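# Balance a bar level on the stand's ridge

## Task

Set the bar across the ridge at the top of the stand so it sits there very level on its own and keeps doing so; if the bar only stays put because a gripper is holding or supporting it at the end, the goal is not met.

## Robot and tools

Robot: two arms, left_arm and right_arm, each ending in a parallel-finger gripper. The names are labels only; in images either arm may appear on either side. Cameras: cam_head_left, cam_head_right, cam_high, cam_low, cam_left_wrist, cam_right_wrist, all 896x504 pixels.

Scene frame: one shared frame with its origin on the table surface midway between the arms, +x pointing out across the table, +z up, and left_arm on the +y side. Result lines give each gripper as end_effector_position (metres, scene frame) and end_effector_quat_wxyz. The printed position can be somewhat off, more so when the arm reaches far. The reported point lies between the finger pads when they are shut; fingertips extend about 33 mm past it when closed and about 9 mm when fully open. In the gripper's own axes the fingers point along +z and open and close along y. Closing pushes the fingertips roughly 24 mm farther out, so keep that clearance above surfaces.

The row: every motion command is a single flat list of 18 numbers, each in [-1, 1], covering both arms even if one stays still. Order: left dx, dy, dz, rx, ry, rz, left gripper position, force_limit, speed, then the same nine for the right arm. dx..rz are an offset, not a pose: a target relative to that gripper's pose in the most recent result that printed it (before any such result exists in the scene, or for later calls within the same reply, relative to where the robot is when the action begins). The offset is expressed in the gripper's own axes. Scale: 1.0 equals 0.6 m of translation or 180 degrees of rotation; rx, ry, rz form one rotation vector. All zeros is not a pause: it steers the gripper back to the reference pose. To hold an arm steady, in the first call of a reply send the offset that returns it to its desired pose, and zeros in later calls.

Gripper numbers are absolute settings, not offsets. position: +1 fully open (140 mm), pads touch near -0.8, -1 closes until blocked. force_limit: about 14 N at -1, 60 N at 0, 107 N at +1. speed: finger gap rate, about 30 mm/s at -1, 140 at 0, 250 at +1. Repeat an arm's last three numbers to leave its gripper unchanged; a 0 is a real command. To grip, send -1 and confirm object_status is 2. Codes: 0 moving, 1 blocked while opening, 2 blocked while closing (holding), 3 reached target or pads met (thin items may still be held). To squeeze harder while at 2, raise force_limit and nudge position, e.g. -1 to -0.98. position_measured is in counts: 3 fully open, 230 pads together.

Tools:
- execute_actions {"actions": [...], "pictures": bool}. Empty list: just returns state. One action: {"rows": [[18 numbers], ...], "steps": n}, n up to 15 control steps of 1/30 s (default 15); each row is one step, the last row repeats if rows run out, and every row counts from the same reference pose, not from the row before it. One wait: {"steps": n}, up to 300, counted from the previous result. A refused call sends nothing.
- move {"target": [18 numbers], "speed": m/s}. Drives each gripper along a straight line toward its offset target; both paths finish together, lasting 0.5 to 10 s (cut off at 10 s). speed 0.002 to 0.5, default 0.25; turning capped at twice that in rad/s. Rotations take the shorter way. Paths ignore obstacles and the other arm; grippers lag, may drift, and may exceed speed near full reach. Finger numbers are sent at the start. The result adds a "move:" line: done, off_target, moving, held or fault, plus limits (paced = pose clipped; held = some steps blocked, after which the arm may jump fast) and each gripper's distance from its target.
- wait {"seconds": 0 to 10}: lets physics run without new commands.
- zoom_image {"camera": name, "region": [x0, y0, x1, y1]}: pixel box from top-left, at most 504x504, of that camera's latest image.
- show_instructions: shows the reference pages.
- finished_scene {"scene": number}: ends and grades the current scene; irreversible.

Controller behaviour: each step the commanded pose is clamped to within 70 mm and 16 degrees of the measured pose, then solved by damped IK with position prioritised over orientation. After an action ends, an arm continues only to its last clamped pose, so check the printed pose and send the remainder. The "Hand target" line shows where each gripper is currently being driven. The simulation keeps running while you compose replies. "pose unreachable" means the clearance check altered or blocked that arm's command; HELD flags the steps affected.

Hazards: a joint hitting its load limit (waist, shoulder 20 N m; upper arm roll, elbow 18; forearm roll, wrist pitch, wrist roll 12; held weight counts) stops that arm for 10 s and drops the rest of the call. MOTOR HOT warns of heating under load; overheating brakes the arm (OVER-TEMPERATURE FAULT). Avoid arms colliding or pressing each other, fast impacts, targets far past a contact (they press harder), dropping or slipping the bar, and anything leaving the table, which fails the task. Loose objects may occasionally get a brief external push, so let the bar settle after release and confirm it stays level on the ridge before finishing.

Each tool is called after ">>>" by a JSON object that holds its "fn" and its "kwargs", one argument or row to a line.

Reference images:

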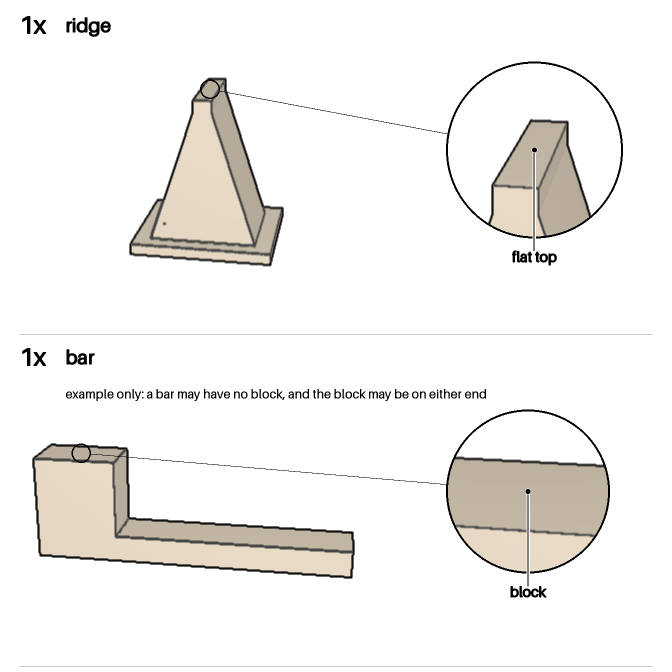

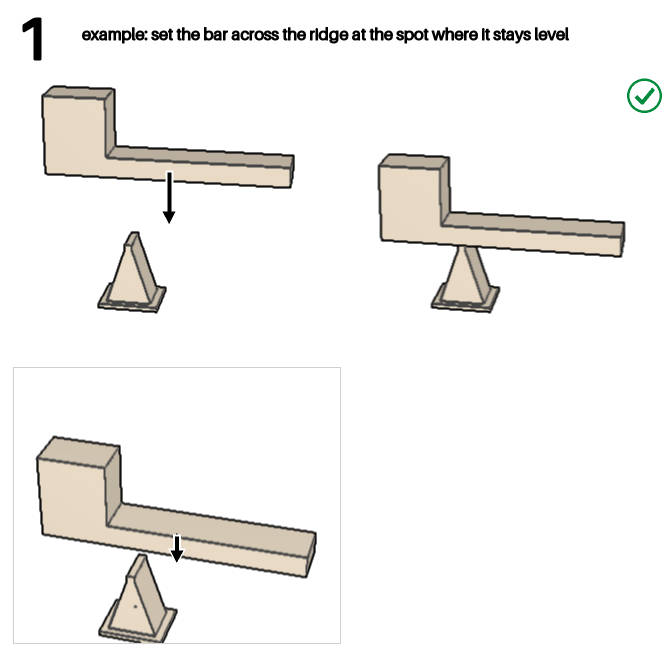

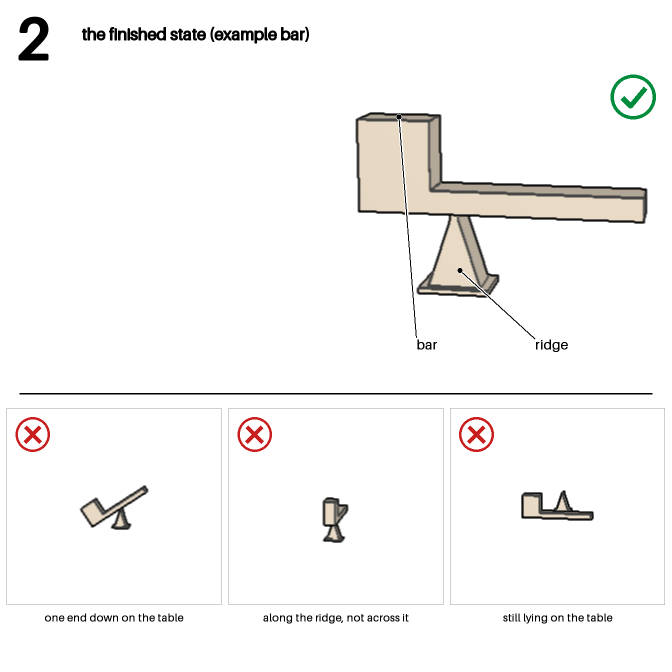

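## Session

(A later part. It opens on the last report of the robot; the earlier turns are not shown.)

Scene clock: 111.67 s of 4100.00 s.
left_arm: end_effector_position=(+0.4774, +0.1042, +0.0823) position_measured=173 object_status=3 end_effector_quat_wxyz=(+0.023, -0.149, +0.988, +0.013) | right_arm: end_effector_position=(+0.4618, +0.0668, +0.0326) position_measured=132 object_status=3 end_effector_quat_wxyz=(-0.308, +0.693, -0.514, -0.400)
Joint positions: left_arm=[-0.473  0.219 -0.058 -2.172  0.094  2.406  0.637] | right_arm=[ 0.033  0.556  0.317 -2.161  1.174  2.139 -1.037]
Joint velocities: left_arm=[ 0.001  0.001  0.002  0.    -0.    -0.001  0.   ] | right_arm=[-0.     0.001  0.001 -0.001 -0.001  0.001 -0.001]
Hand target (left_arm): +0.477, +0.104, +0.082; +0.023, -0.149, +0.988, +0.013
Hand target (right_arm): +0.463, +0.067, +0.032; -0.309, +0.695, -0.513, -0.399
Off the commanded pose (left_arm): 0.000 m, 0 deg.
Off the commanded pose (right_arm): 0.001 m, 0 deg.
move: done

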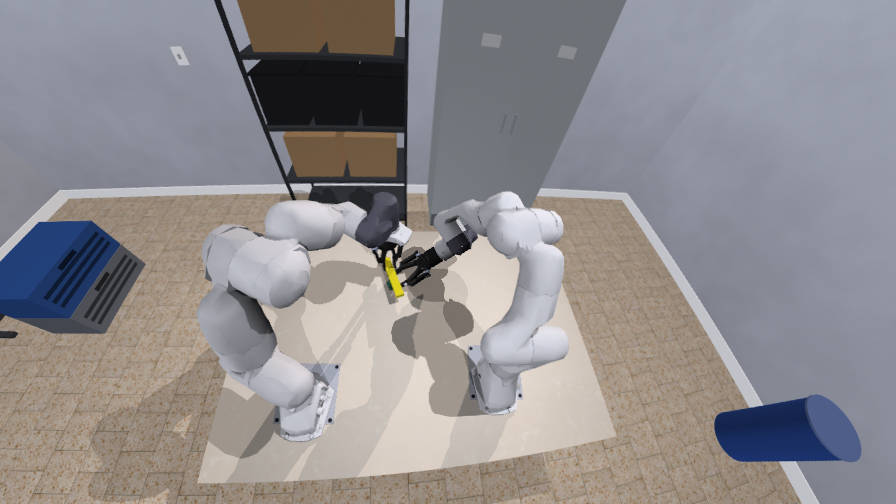

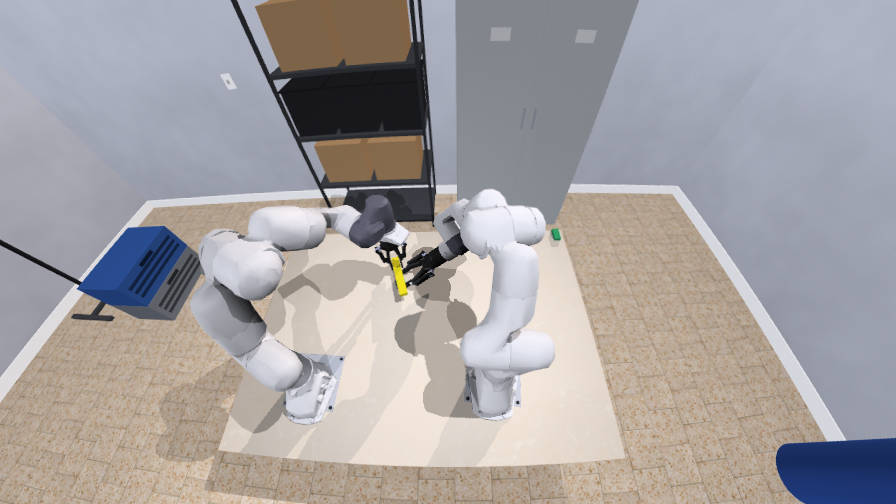

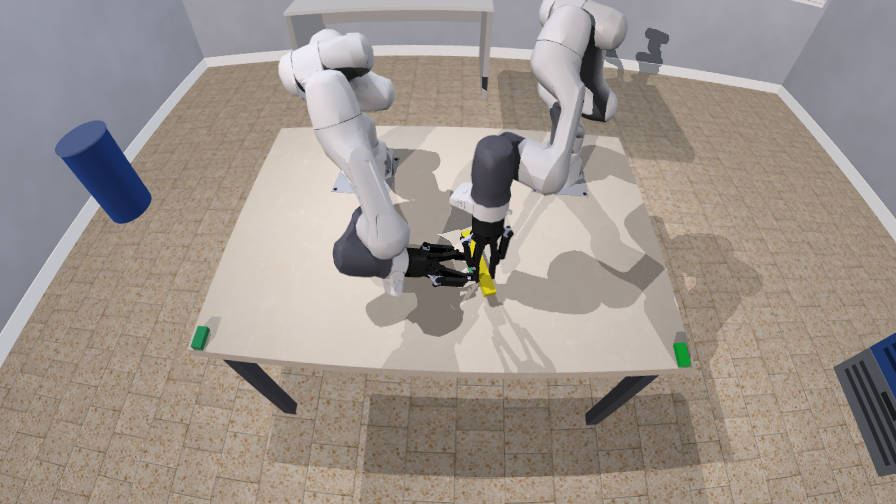

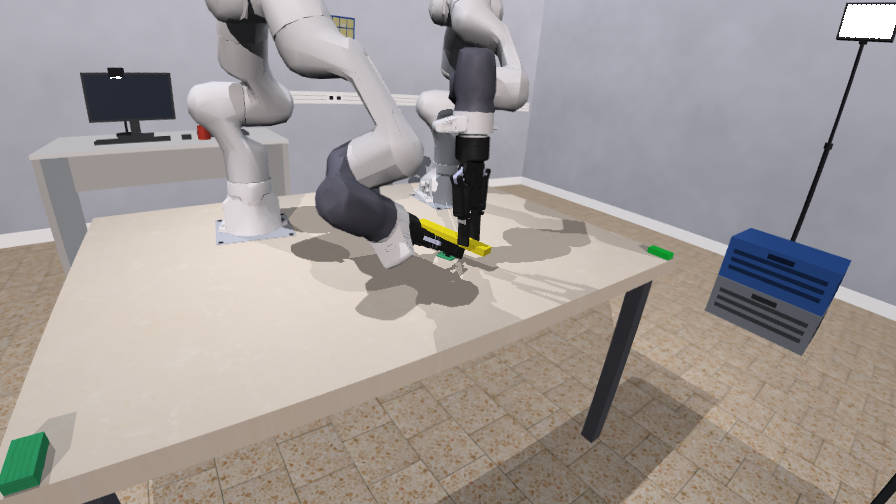

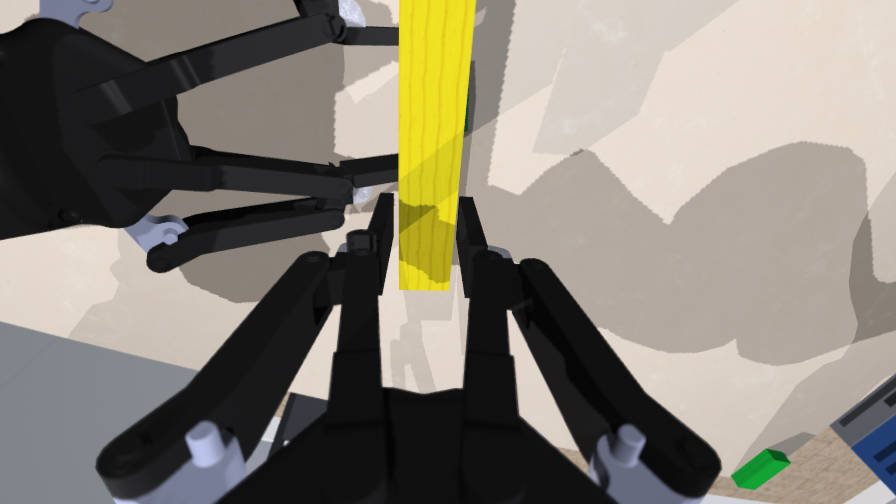

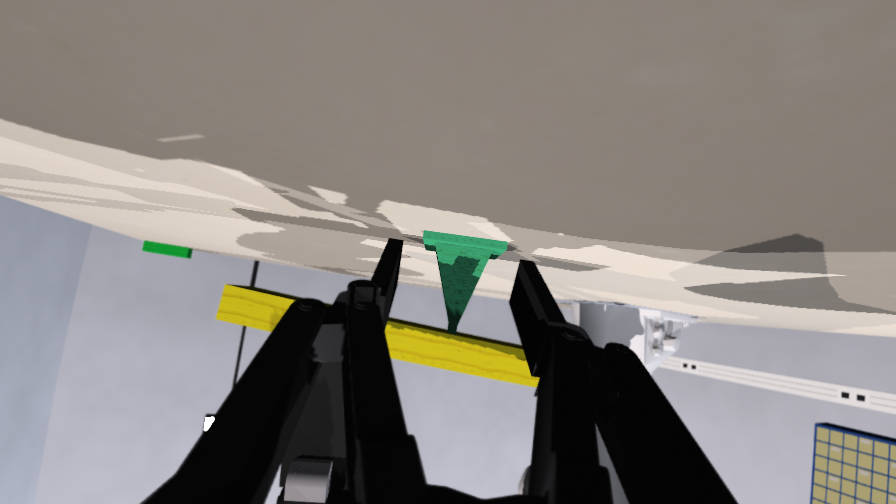

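>>> {"fn": "move", "kwargs": {
  "target": [0,0,0,0,0,0,-0.35,-0.3,-1, -0.005,0,-0.003,0,0,0,-0.03,0,0],
  "speed": 0.01
}}

>>> {"fn": "move", "kwargs": {
  "target": [0,0,0,0,0,0,-1,-0.3,-1, 0,0,0,0,0,0,-0.03,0,0]
}}

>>> {"fn": "move", "kwargs": {
  "target": [0,0,-0.006,0,0,0,-1,-0.3,-1, 0,0,0,0,0,0,-0.03,0,0],
  "speed": 0.01
}}

>>> {"fn": "move", "kwargs": {
  "target": [0.018,0,0,0,0,0,-1,-0.3,-1, 0,0,0,0,0,0,-0.03,0,0],
  "speed": 0.01
}}

>>> {"fn": "move", "kwargs": {
  "target": [0,0,0.006,0,0,0,-1,-0.3,-1, 0,0,0,0,0,0,-0.03,0,0],
  "speed": 0.01
}}

Scene clock: 122.90 s of 4100.00 s.
left_arm: end_effector_position=(+0.4774, +0.1042, +0.0823) position_measured=173 object_status=3 end_effector_quat_wxyz=(+0.023, -0.149, +0.988, +0.013) | right_arm: end_effector_position=(+0.4630, +0.0666, +0.0354) position_measured=132 object_status=3 end_effector_quat_wxyz=(-0.309, +0.694, -0.513, -0.399)
Joint positions: left_arm=[-0.473  0.219 -0.058 -2.172  0.094  2.406  0.637] | right_arm=[ 0.033  0.548  0.317 -2.163  1.174  2.138 -1.036]
Joint velocities: left_arm=[ 0.     0.001  0.    -0.001 -0.001 -0.     0.002] | right_arm=[-0.001  0.     0.    -0.     0.     0.001  0.002]
Hand target (left_arm): +0.477, +0.104, +0.082; +0.023, -0.149, +0.988, +0.013
Hand target (right_arm): +0.462, +0.067, +0.036; -0.308, +0.693, -0.514, -0.401
Off the commanded pose (left_arm): 0.000 m, 0 deg.
Off the commanded pose (right_arm): 0.001 m, 0 deg.
After step 90, 7.53 s passed at rest.
move: done

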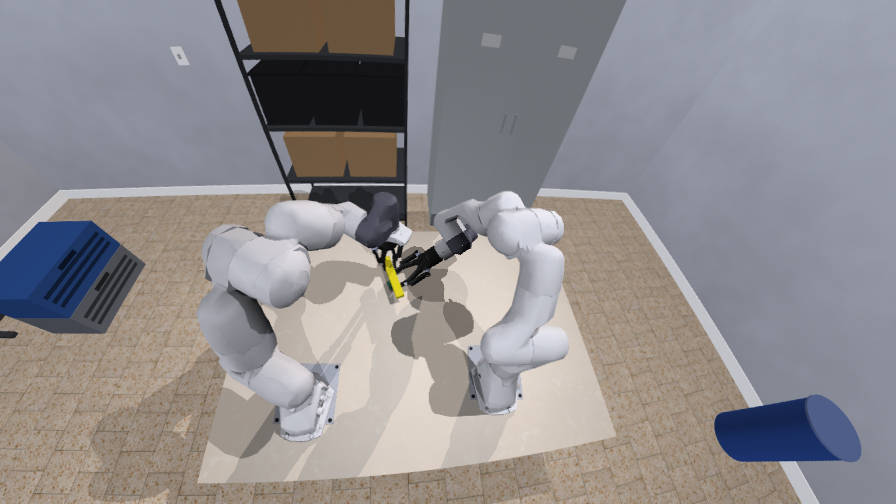

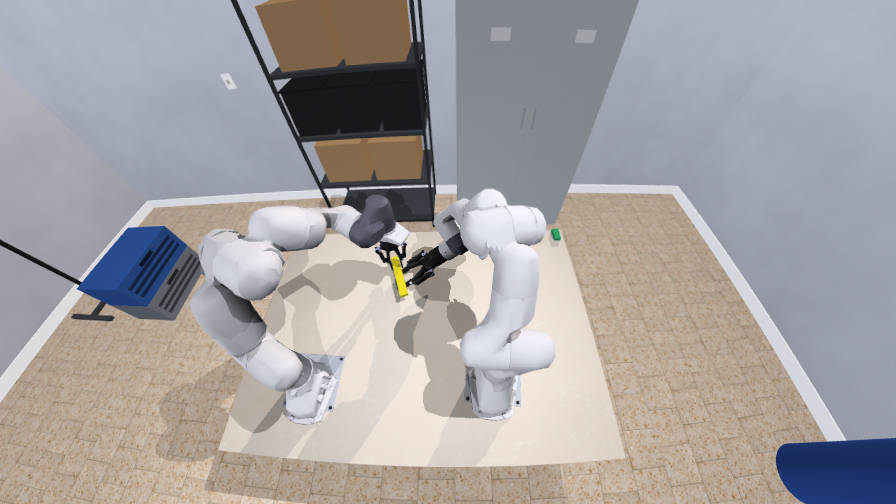

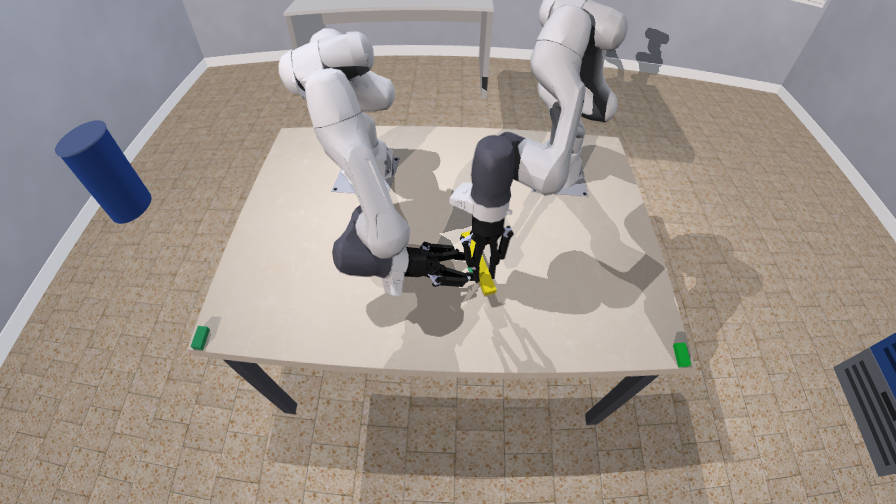

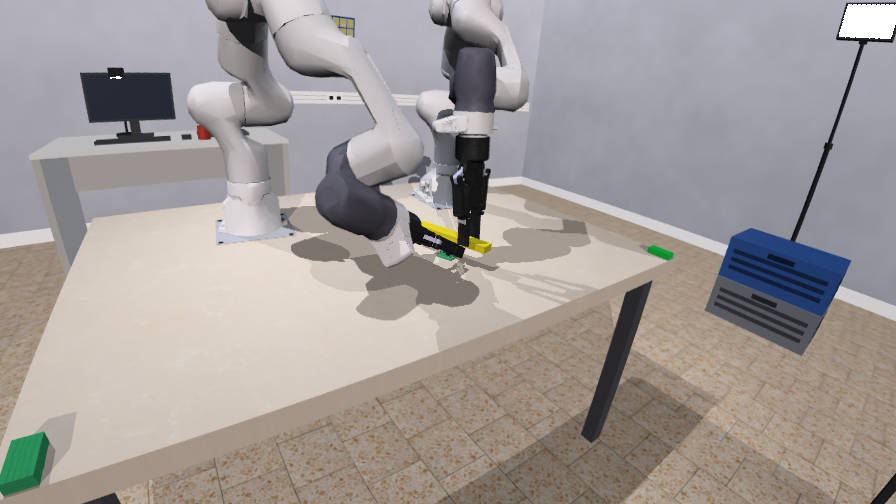

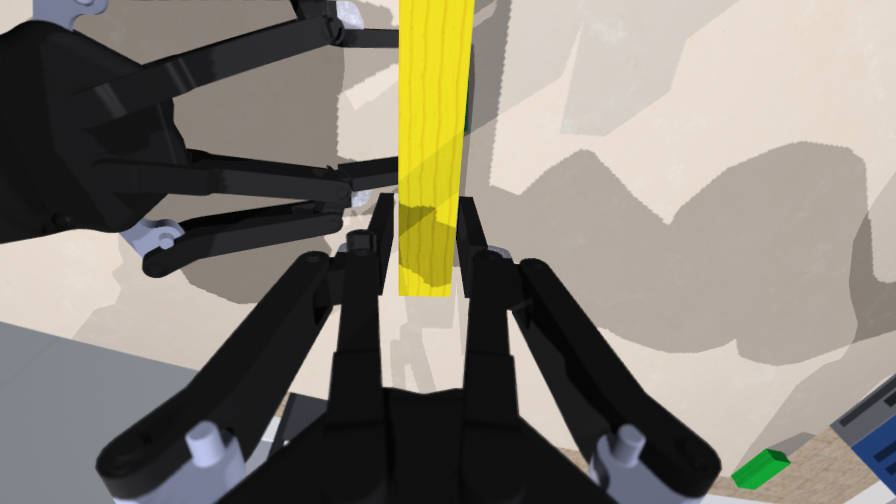

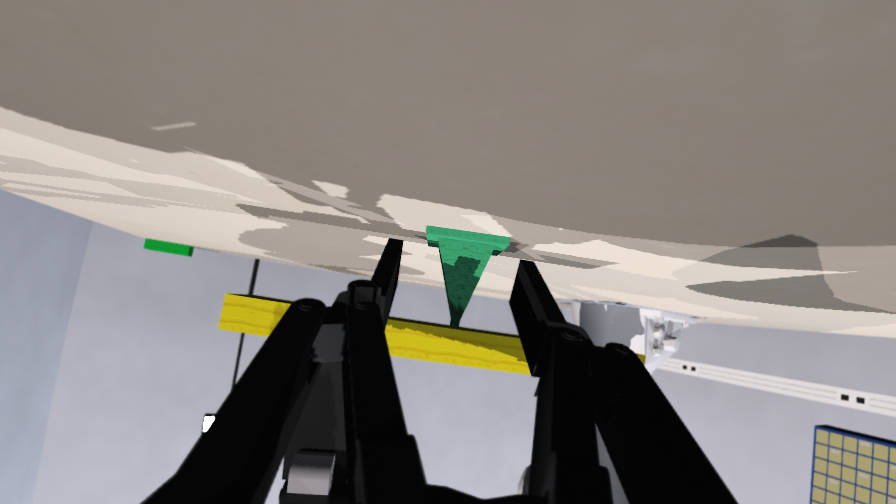

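Scene clock: 123.40 s of 4100.00 s.
left_arm: end_effector_position=(+0.4774, +0.1042, +0.0824) position_measured=184 object_status=2 end_effector_quat_wxyz=(+0.023, -0.149, +0.988, +0.013) | right_arm: end_effector_position=(+0.4630, +0.0666, +0.0353) position_measured=132 object_status=3 end_effector_quat_wxyz=(-0.309, +0.695, -0.513, -0.398)
Joint positions: left_arm=[-0.473  0.219 -0.058 -2.172  0.094  2.406  0.637] | right_arm=[ 0.033  0.548  0.317 -2.163  1.174  2.139 -1.036]
Joint velocities: left_arm=[ 0.     0.001 -0.    -0.001 -0.001  0.     0.002] | right_arm=[-0.001 -0.    -0.001 -0.003 -0.     0.001  0.   ]
Hand target (left_arm): +0.477, +0.104, +0.082; +0.023, -0.149, +0.988, +0.013
Hand target (right_arm): +0.463, +0.067, +0.035; -0.309, +0.694, -0.513, -0.399
Off the commanded pose (left_arm): 0.000 m, 0 deg.
Off the commanded pose (right_arm): 0.000 m, 0 deg.
move: done

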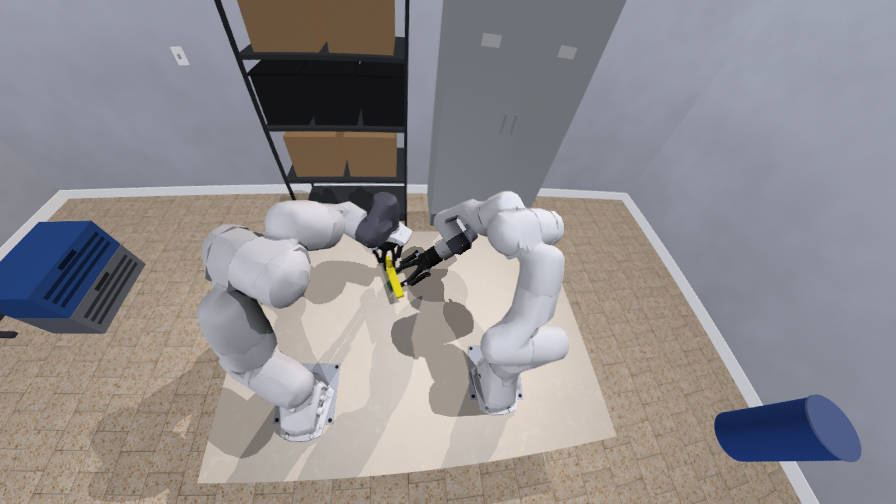

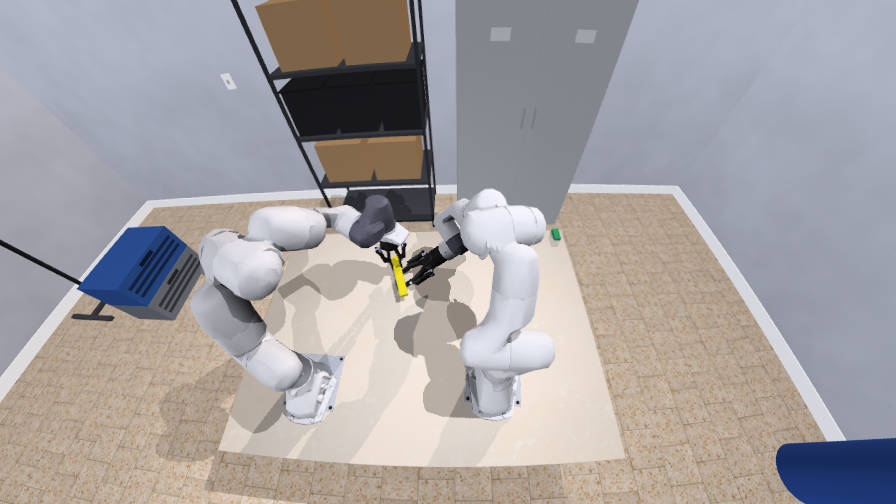

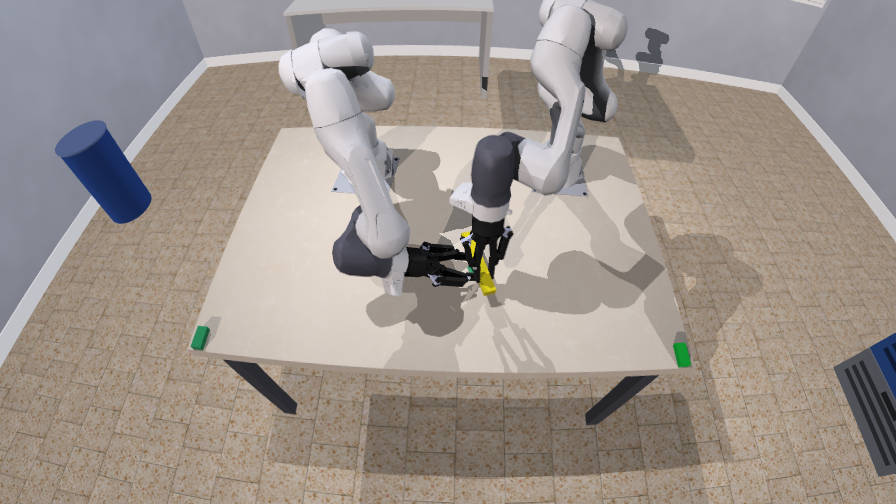

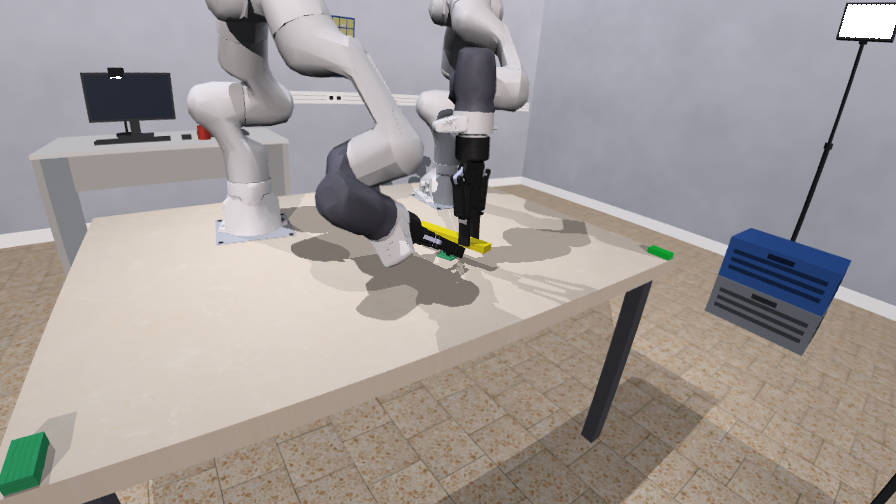

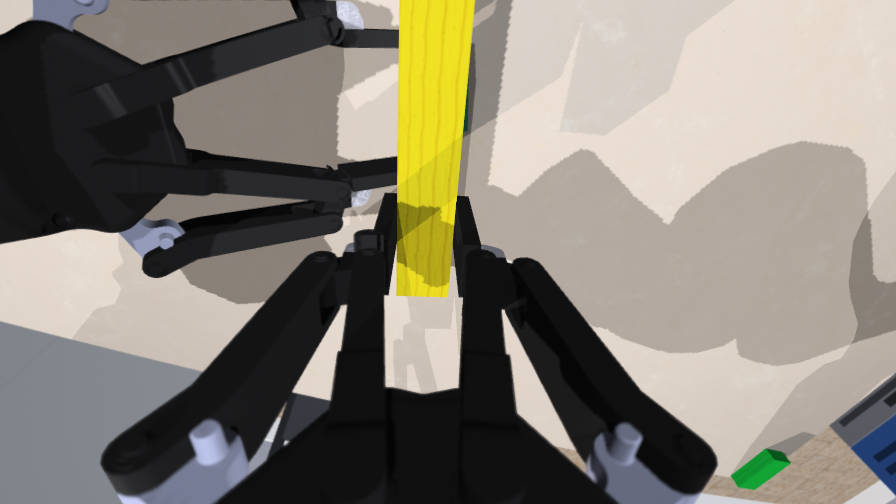

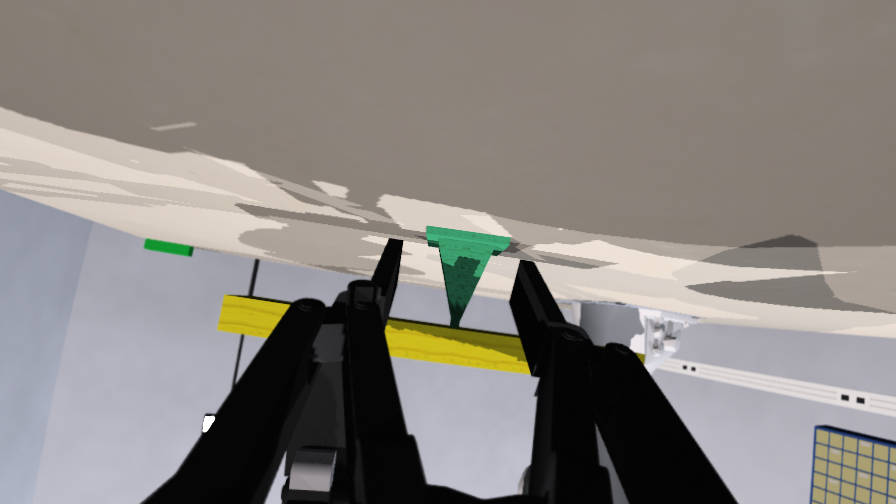

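Scene clock: 124.10 s of 4100.00 s.
left_arm: end_effector_position=(+0.4770, +0.1047, +0.0845) position_measured=184 object_status=2 end_effector_quat_wxyz=(+0.023, -0.149, +0.988, +0.014) | right_arm: end_effector_position=(+0.4630, +0.0666, +0.0353) position_measured=132 object_status=3 end_effector_quat_wxyz=(-0.309, +0.695, -0.513, -0.398)
Joint positions: left_arm=[-0.473  0.214 -0.058 -2.172  0.094  2.4    0.637] | right_arm=[ 0.033  0.548  0.317 -2.163  1.174  2.139 -1.036]
Joint velocities: left_arm=[-0.    -0.     0.001  0.    -0.    -0.005  0.   ] | right_arm=[-0.001 -0.    -0.001  0.001  0.001  0.    -0.   ]
Hand target (left_arm): +0.477, +0.104, +0.086; +0.023, -0.149, +0.988, +0.013
Hand target (right_arm): +0.463, +0.067, +0.035; -0.309, +0.695, -0.513, -0.398
Off the commanded pose (left_arm): 0.002 m, 0 deg.
Off the commanded pose (right_arm): 0.000 m, 0 deg.
move: done

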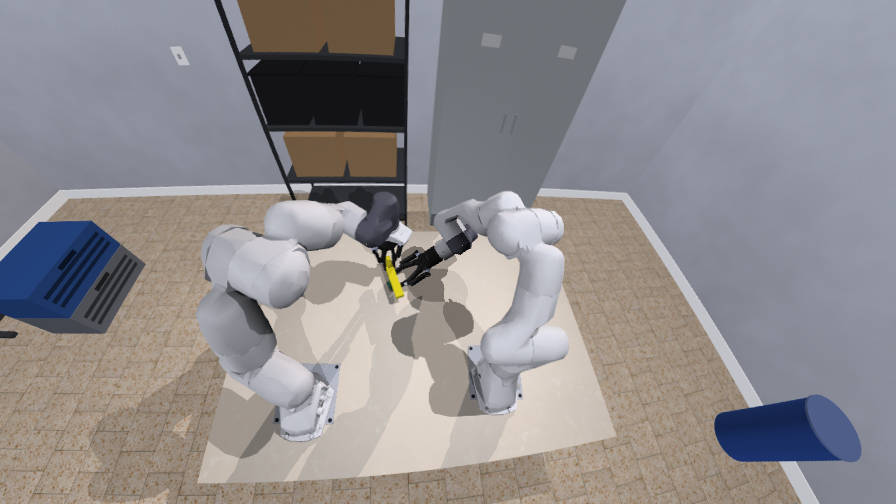

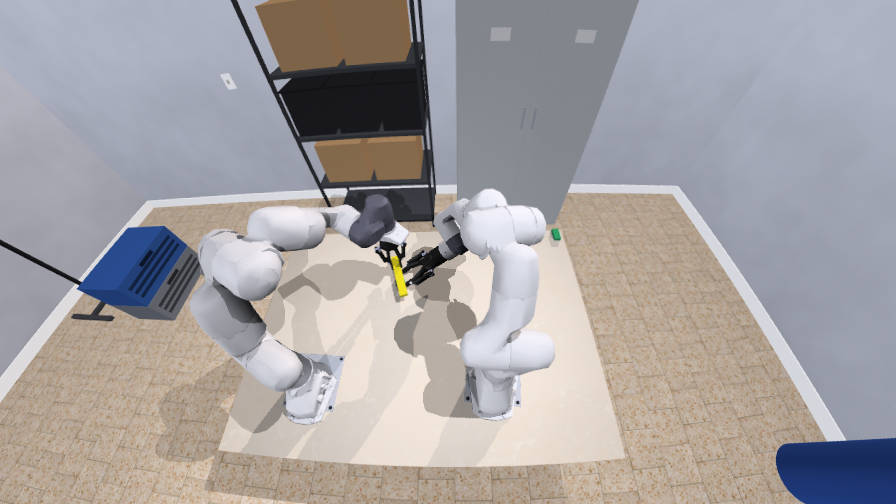

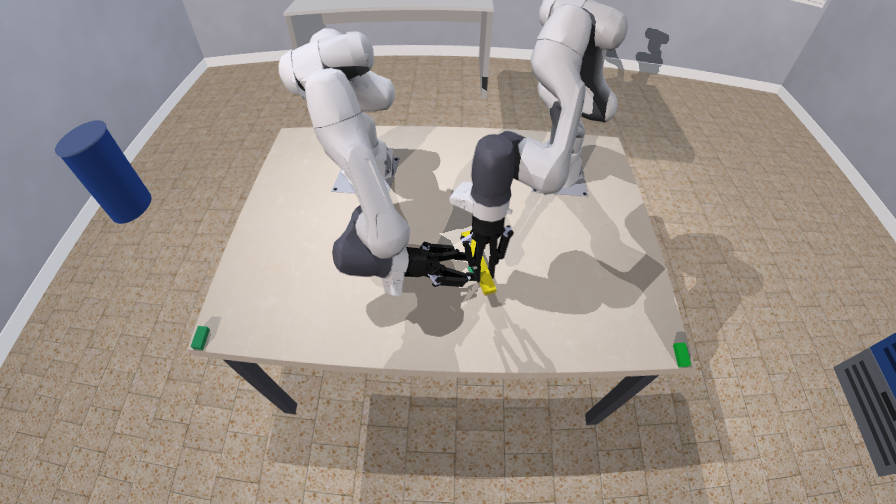

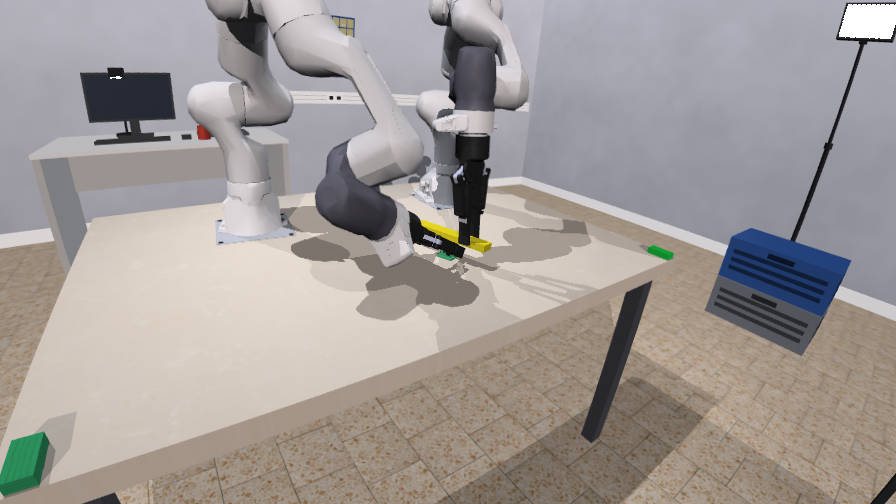

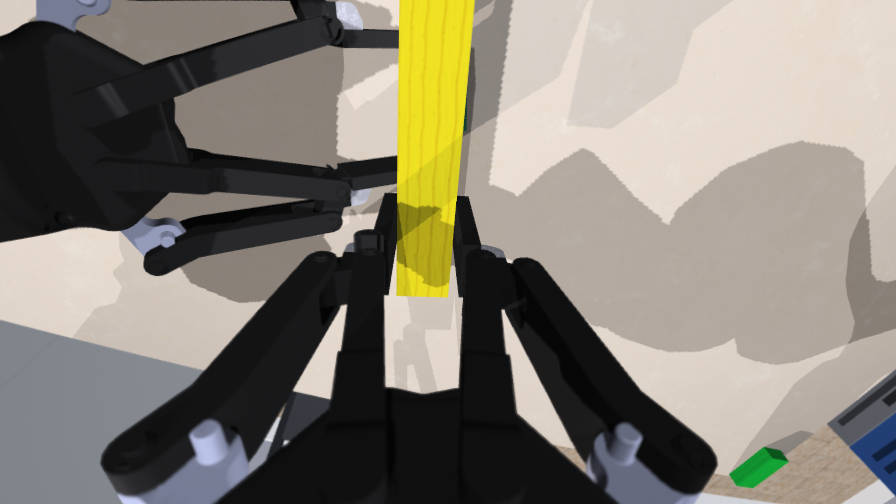

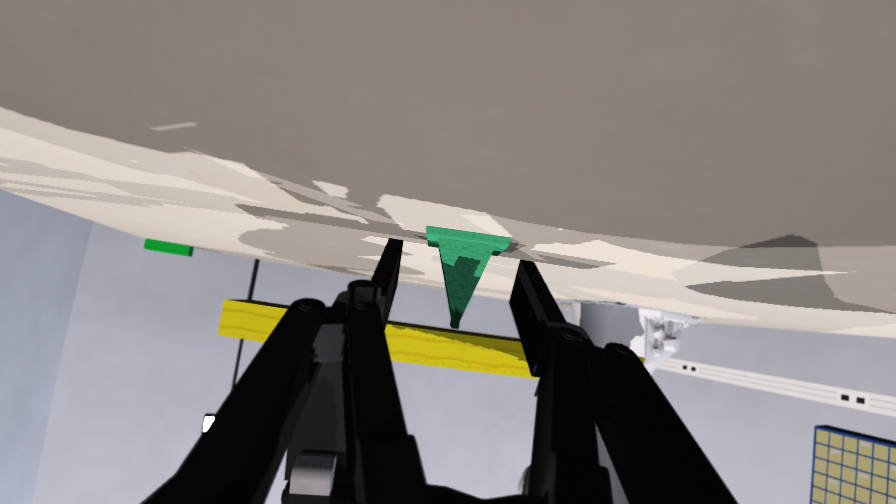

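Scene clock: 125.40 s of 4100.00 s.
left_arm: end_effector_position=(+0.4665, +0.1030, +0.0829) position_measured=184 object_status=2 end_effector_quat_wxyz=(+0.021, -0.147, +0.989, +0.015) | right_arm: end_effector_position=(+0.4630, +0.0666, +0.0353) position_measured=132 object_status=3 end_effector_quat_wxyz=(-0.309, +0.695, -0.513, -0.398)
Joint positions: left_arm=[-0.485  0.2   -0.058 -2.196  0.094  2.405  0.627] | right_arm=[ 0.033  0.548  0.317 -2.163  1.174  2.139 -1.036]
Joint velocities: left_arm=[-0.003 -0.001  0.    -0.002 -0.001  0.002 -0.006] | right_arm=[ 0.001  0.    -0.     0.001 -0.001  0.001 -0.   ]
Hand target (left_arm): +0.467, +0.102, +0.084; +0.023, -0.149, +0.988, +0.014
Hand target (right_arm): +0.463, +0.067, +0.035; -0.309, +0.695, -0.513, -0.398
Off the commanded pose (left_arm): 0.002 m, 0 deg.
Off the commanded pose (right_arm): 0.000 m, 0 deg.
move: done

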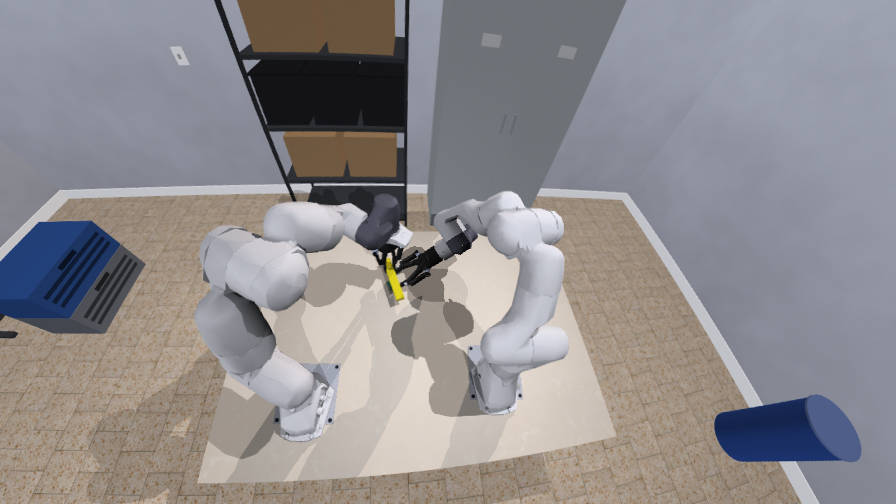

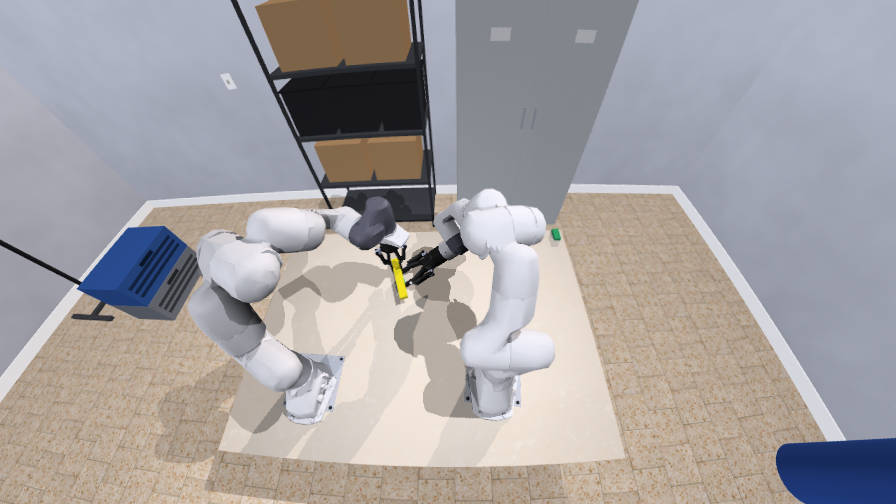

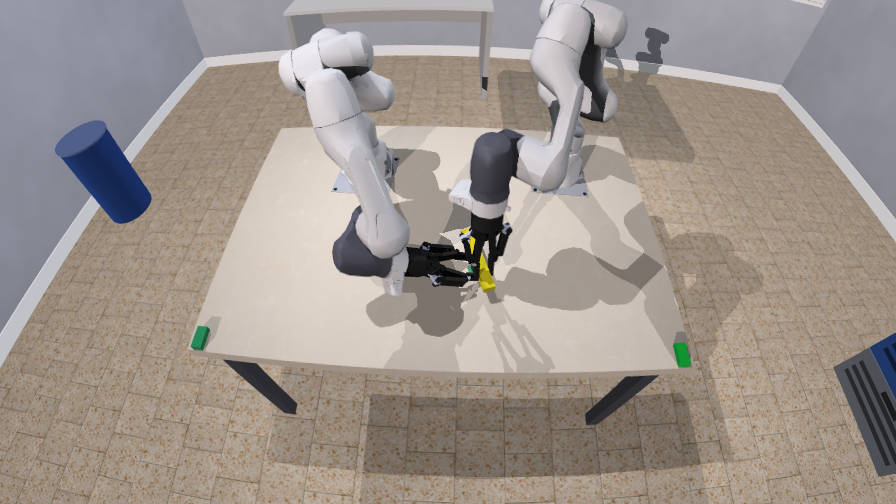

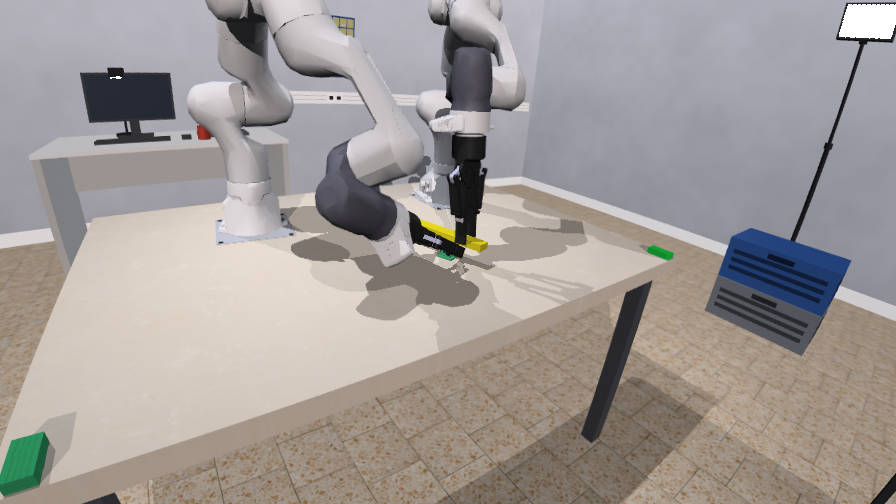

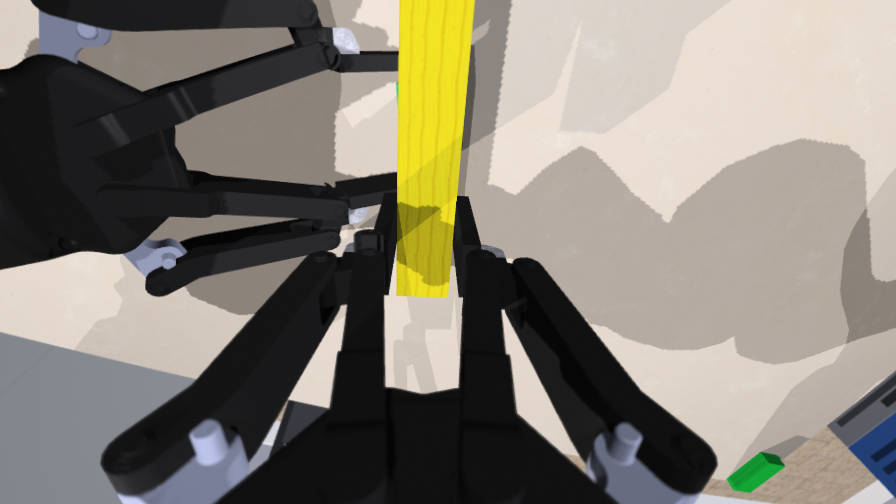

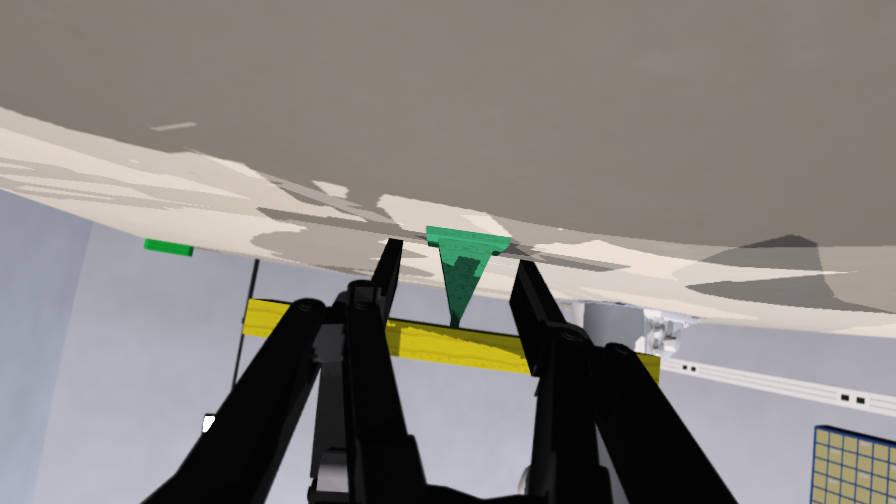

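Scene clock: 126.10 s of 4100.00 s.
left_arm: end_effector_position=(+0.4672, +0.1024, +0.0824) position_measured=184 object_status=2 end_effector_quat_wxyz=(+0.022, -0.147, +0.989, +0.014) | right_arm: end_effector_position=(+0.4630, +0.0666, +0.0353) position_measured=132 object_status=3 end_effector_quat_wxyz=(-0.309, +0.695, -0.513, -0.398)
Joint positions: left_arm=[-0.485  0.202 -0.058 -2.196  0.094  2.409  0.626] | right_arm=[ 0.033  0.548  0.317 -2.163  1.174  2.139 -1.036]
Joint velocities: left_arm=[ 0.001  0.     0.001 -0.002 -0.     0.004 -0.001] | right_arm=[ 0.001  0.001  0.     0.     0.001 -0.    -0.   ]
Hand target (left_arm): +0.467, +0.103, +0.079; +0.021, -0.147, +0.989, +0.015
Hand target (right_arm): +0.463, +0.067, +0.035; -0.309, +0.695, -0.513, -0.398
Off the commanded pose (left_arm): 0.003 m, 0 deg.
Off the commanded pose (right_arm): 0.000 m, 0 deg.
move: done

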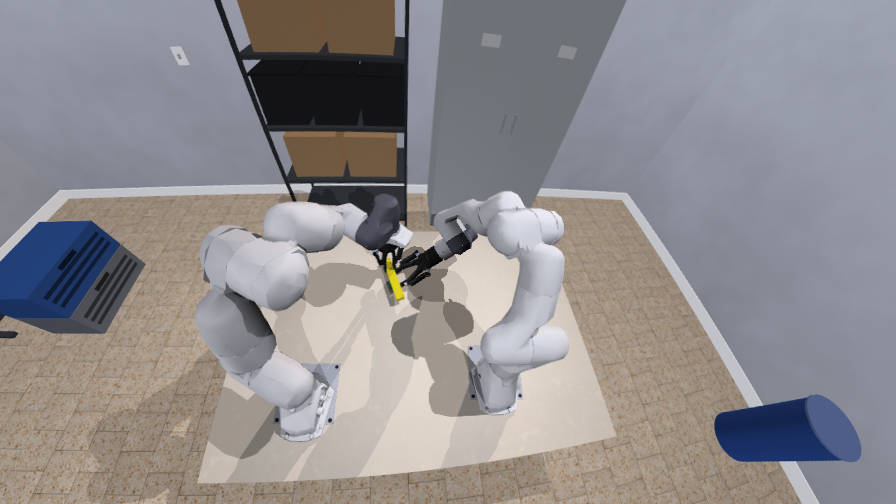

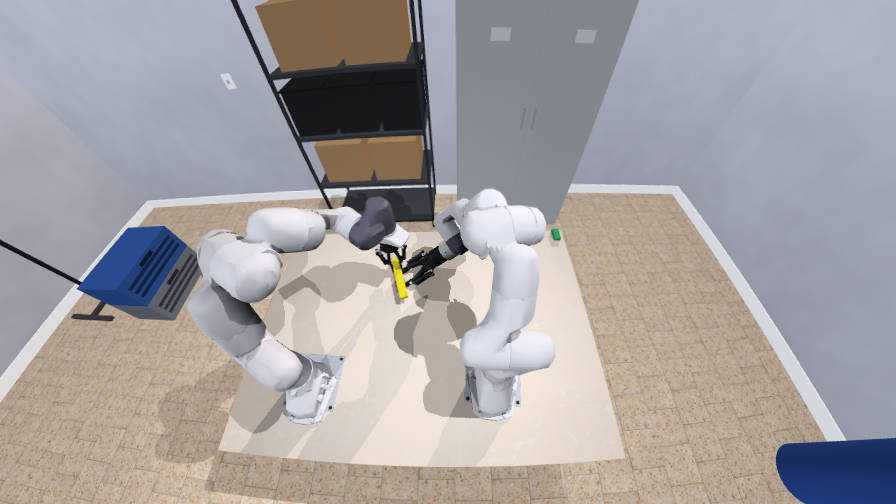

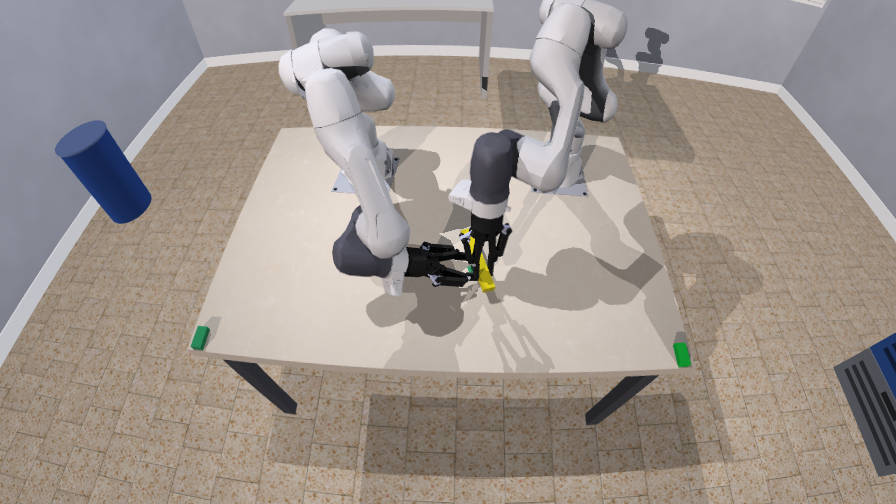

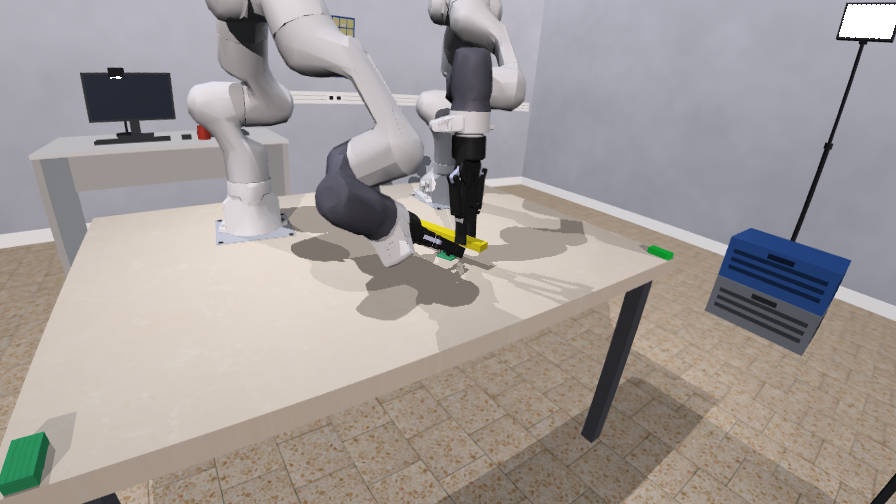

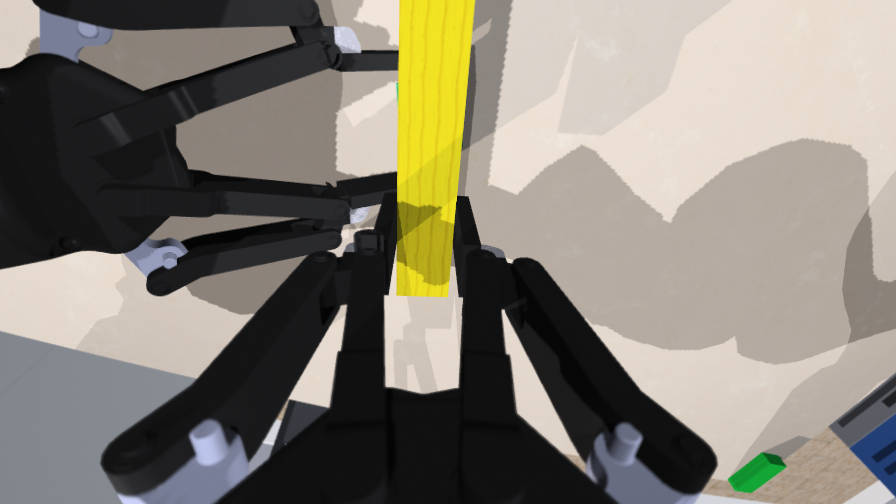

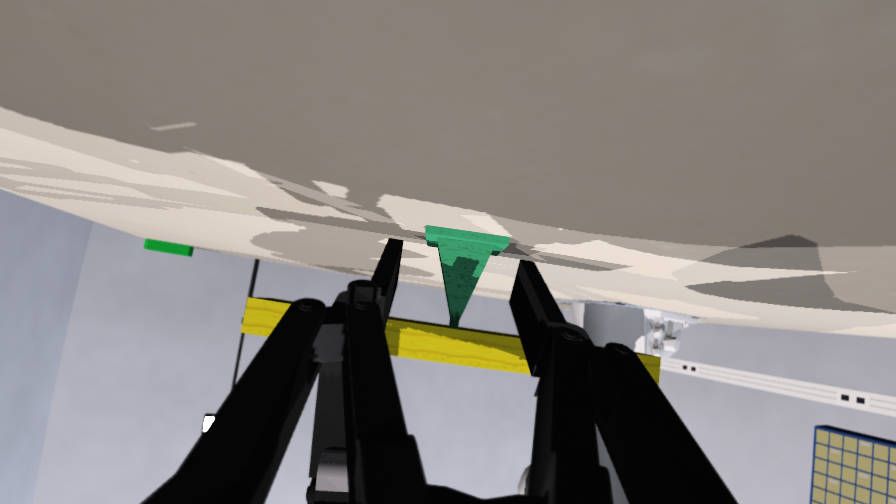

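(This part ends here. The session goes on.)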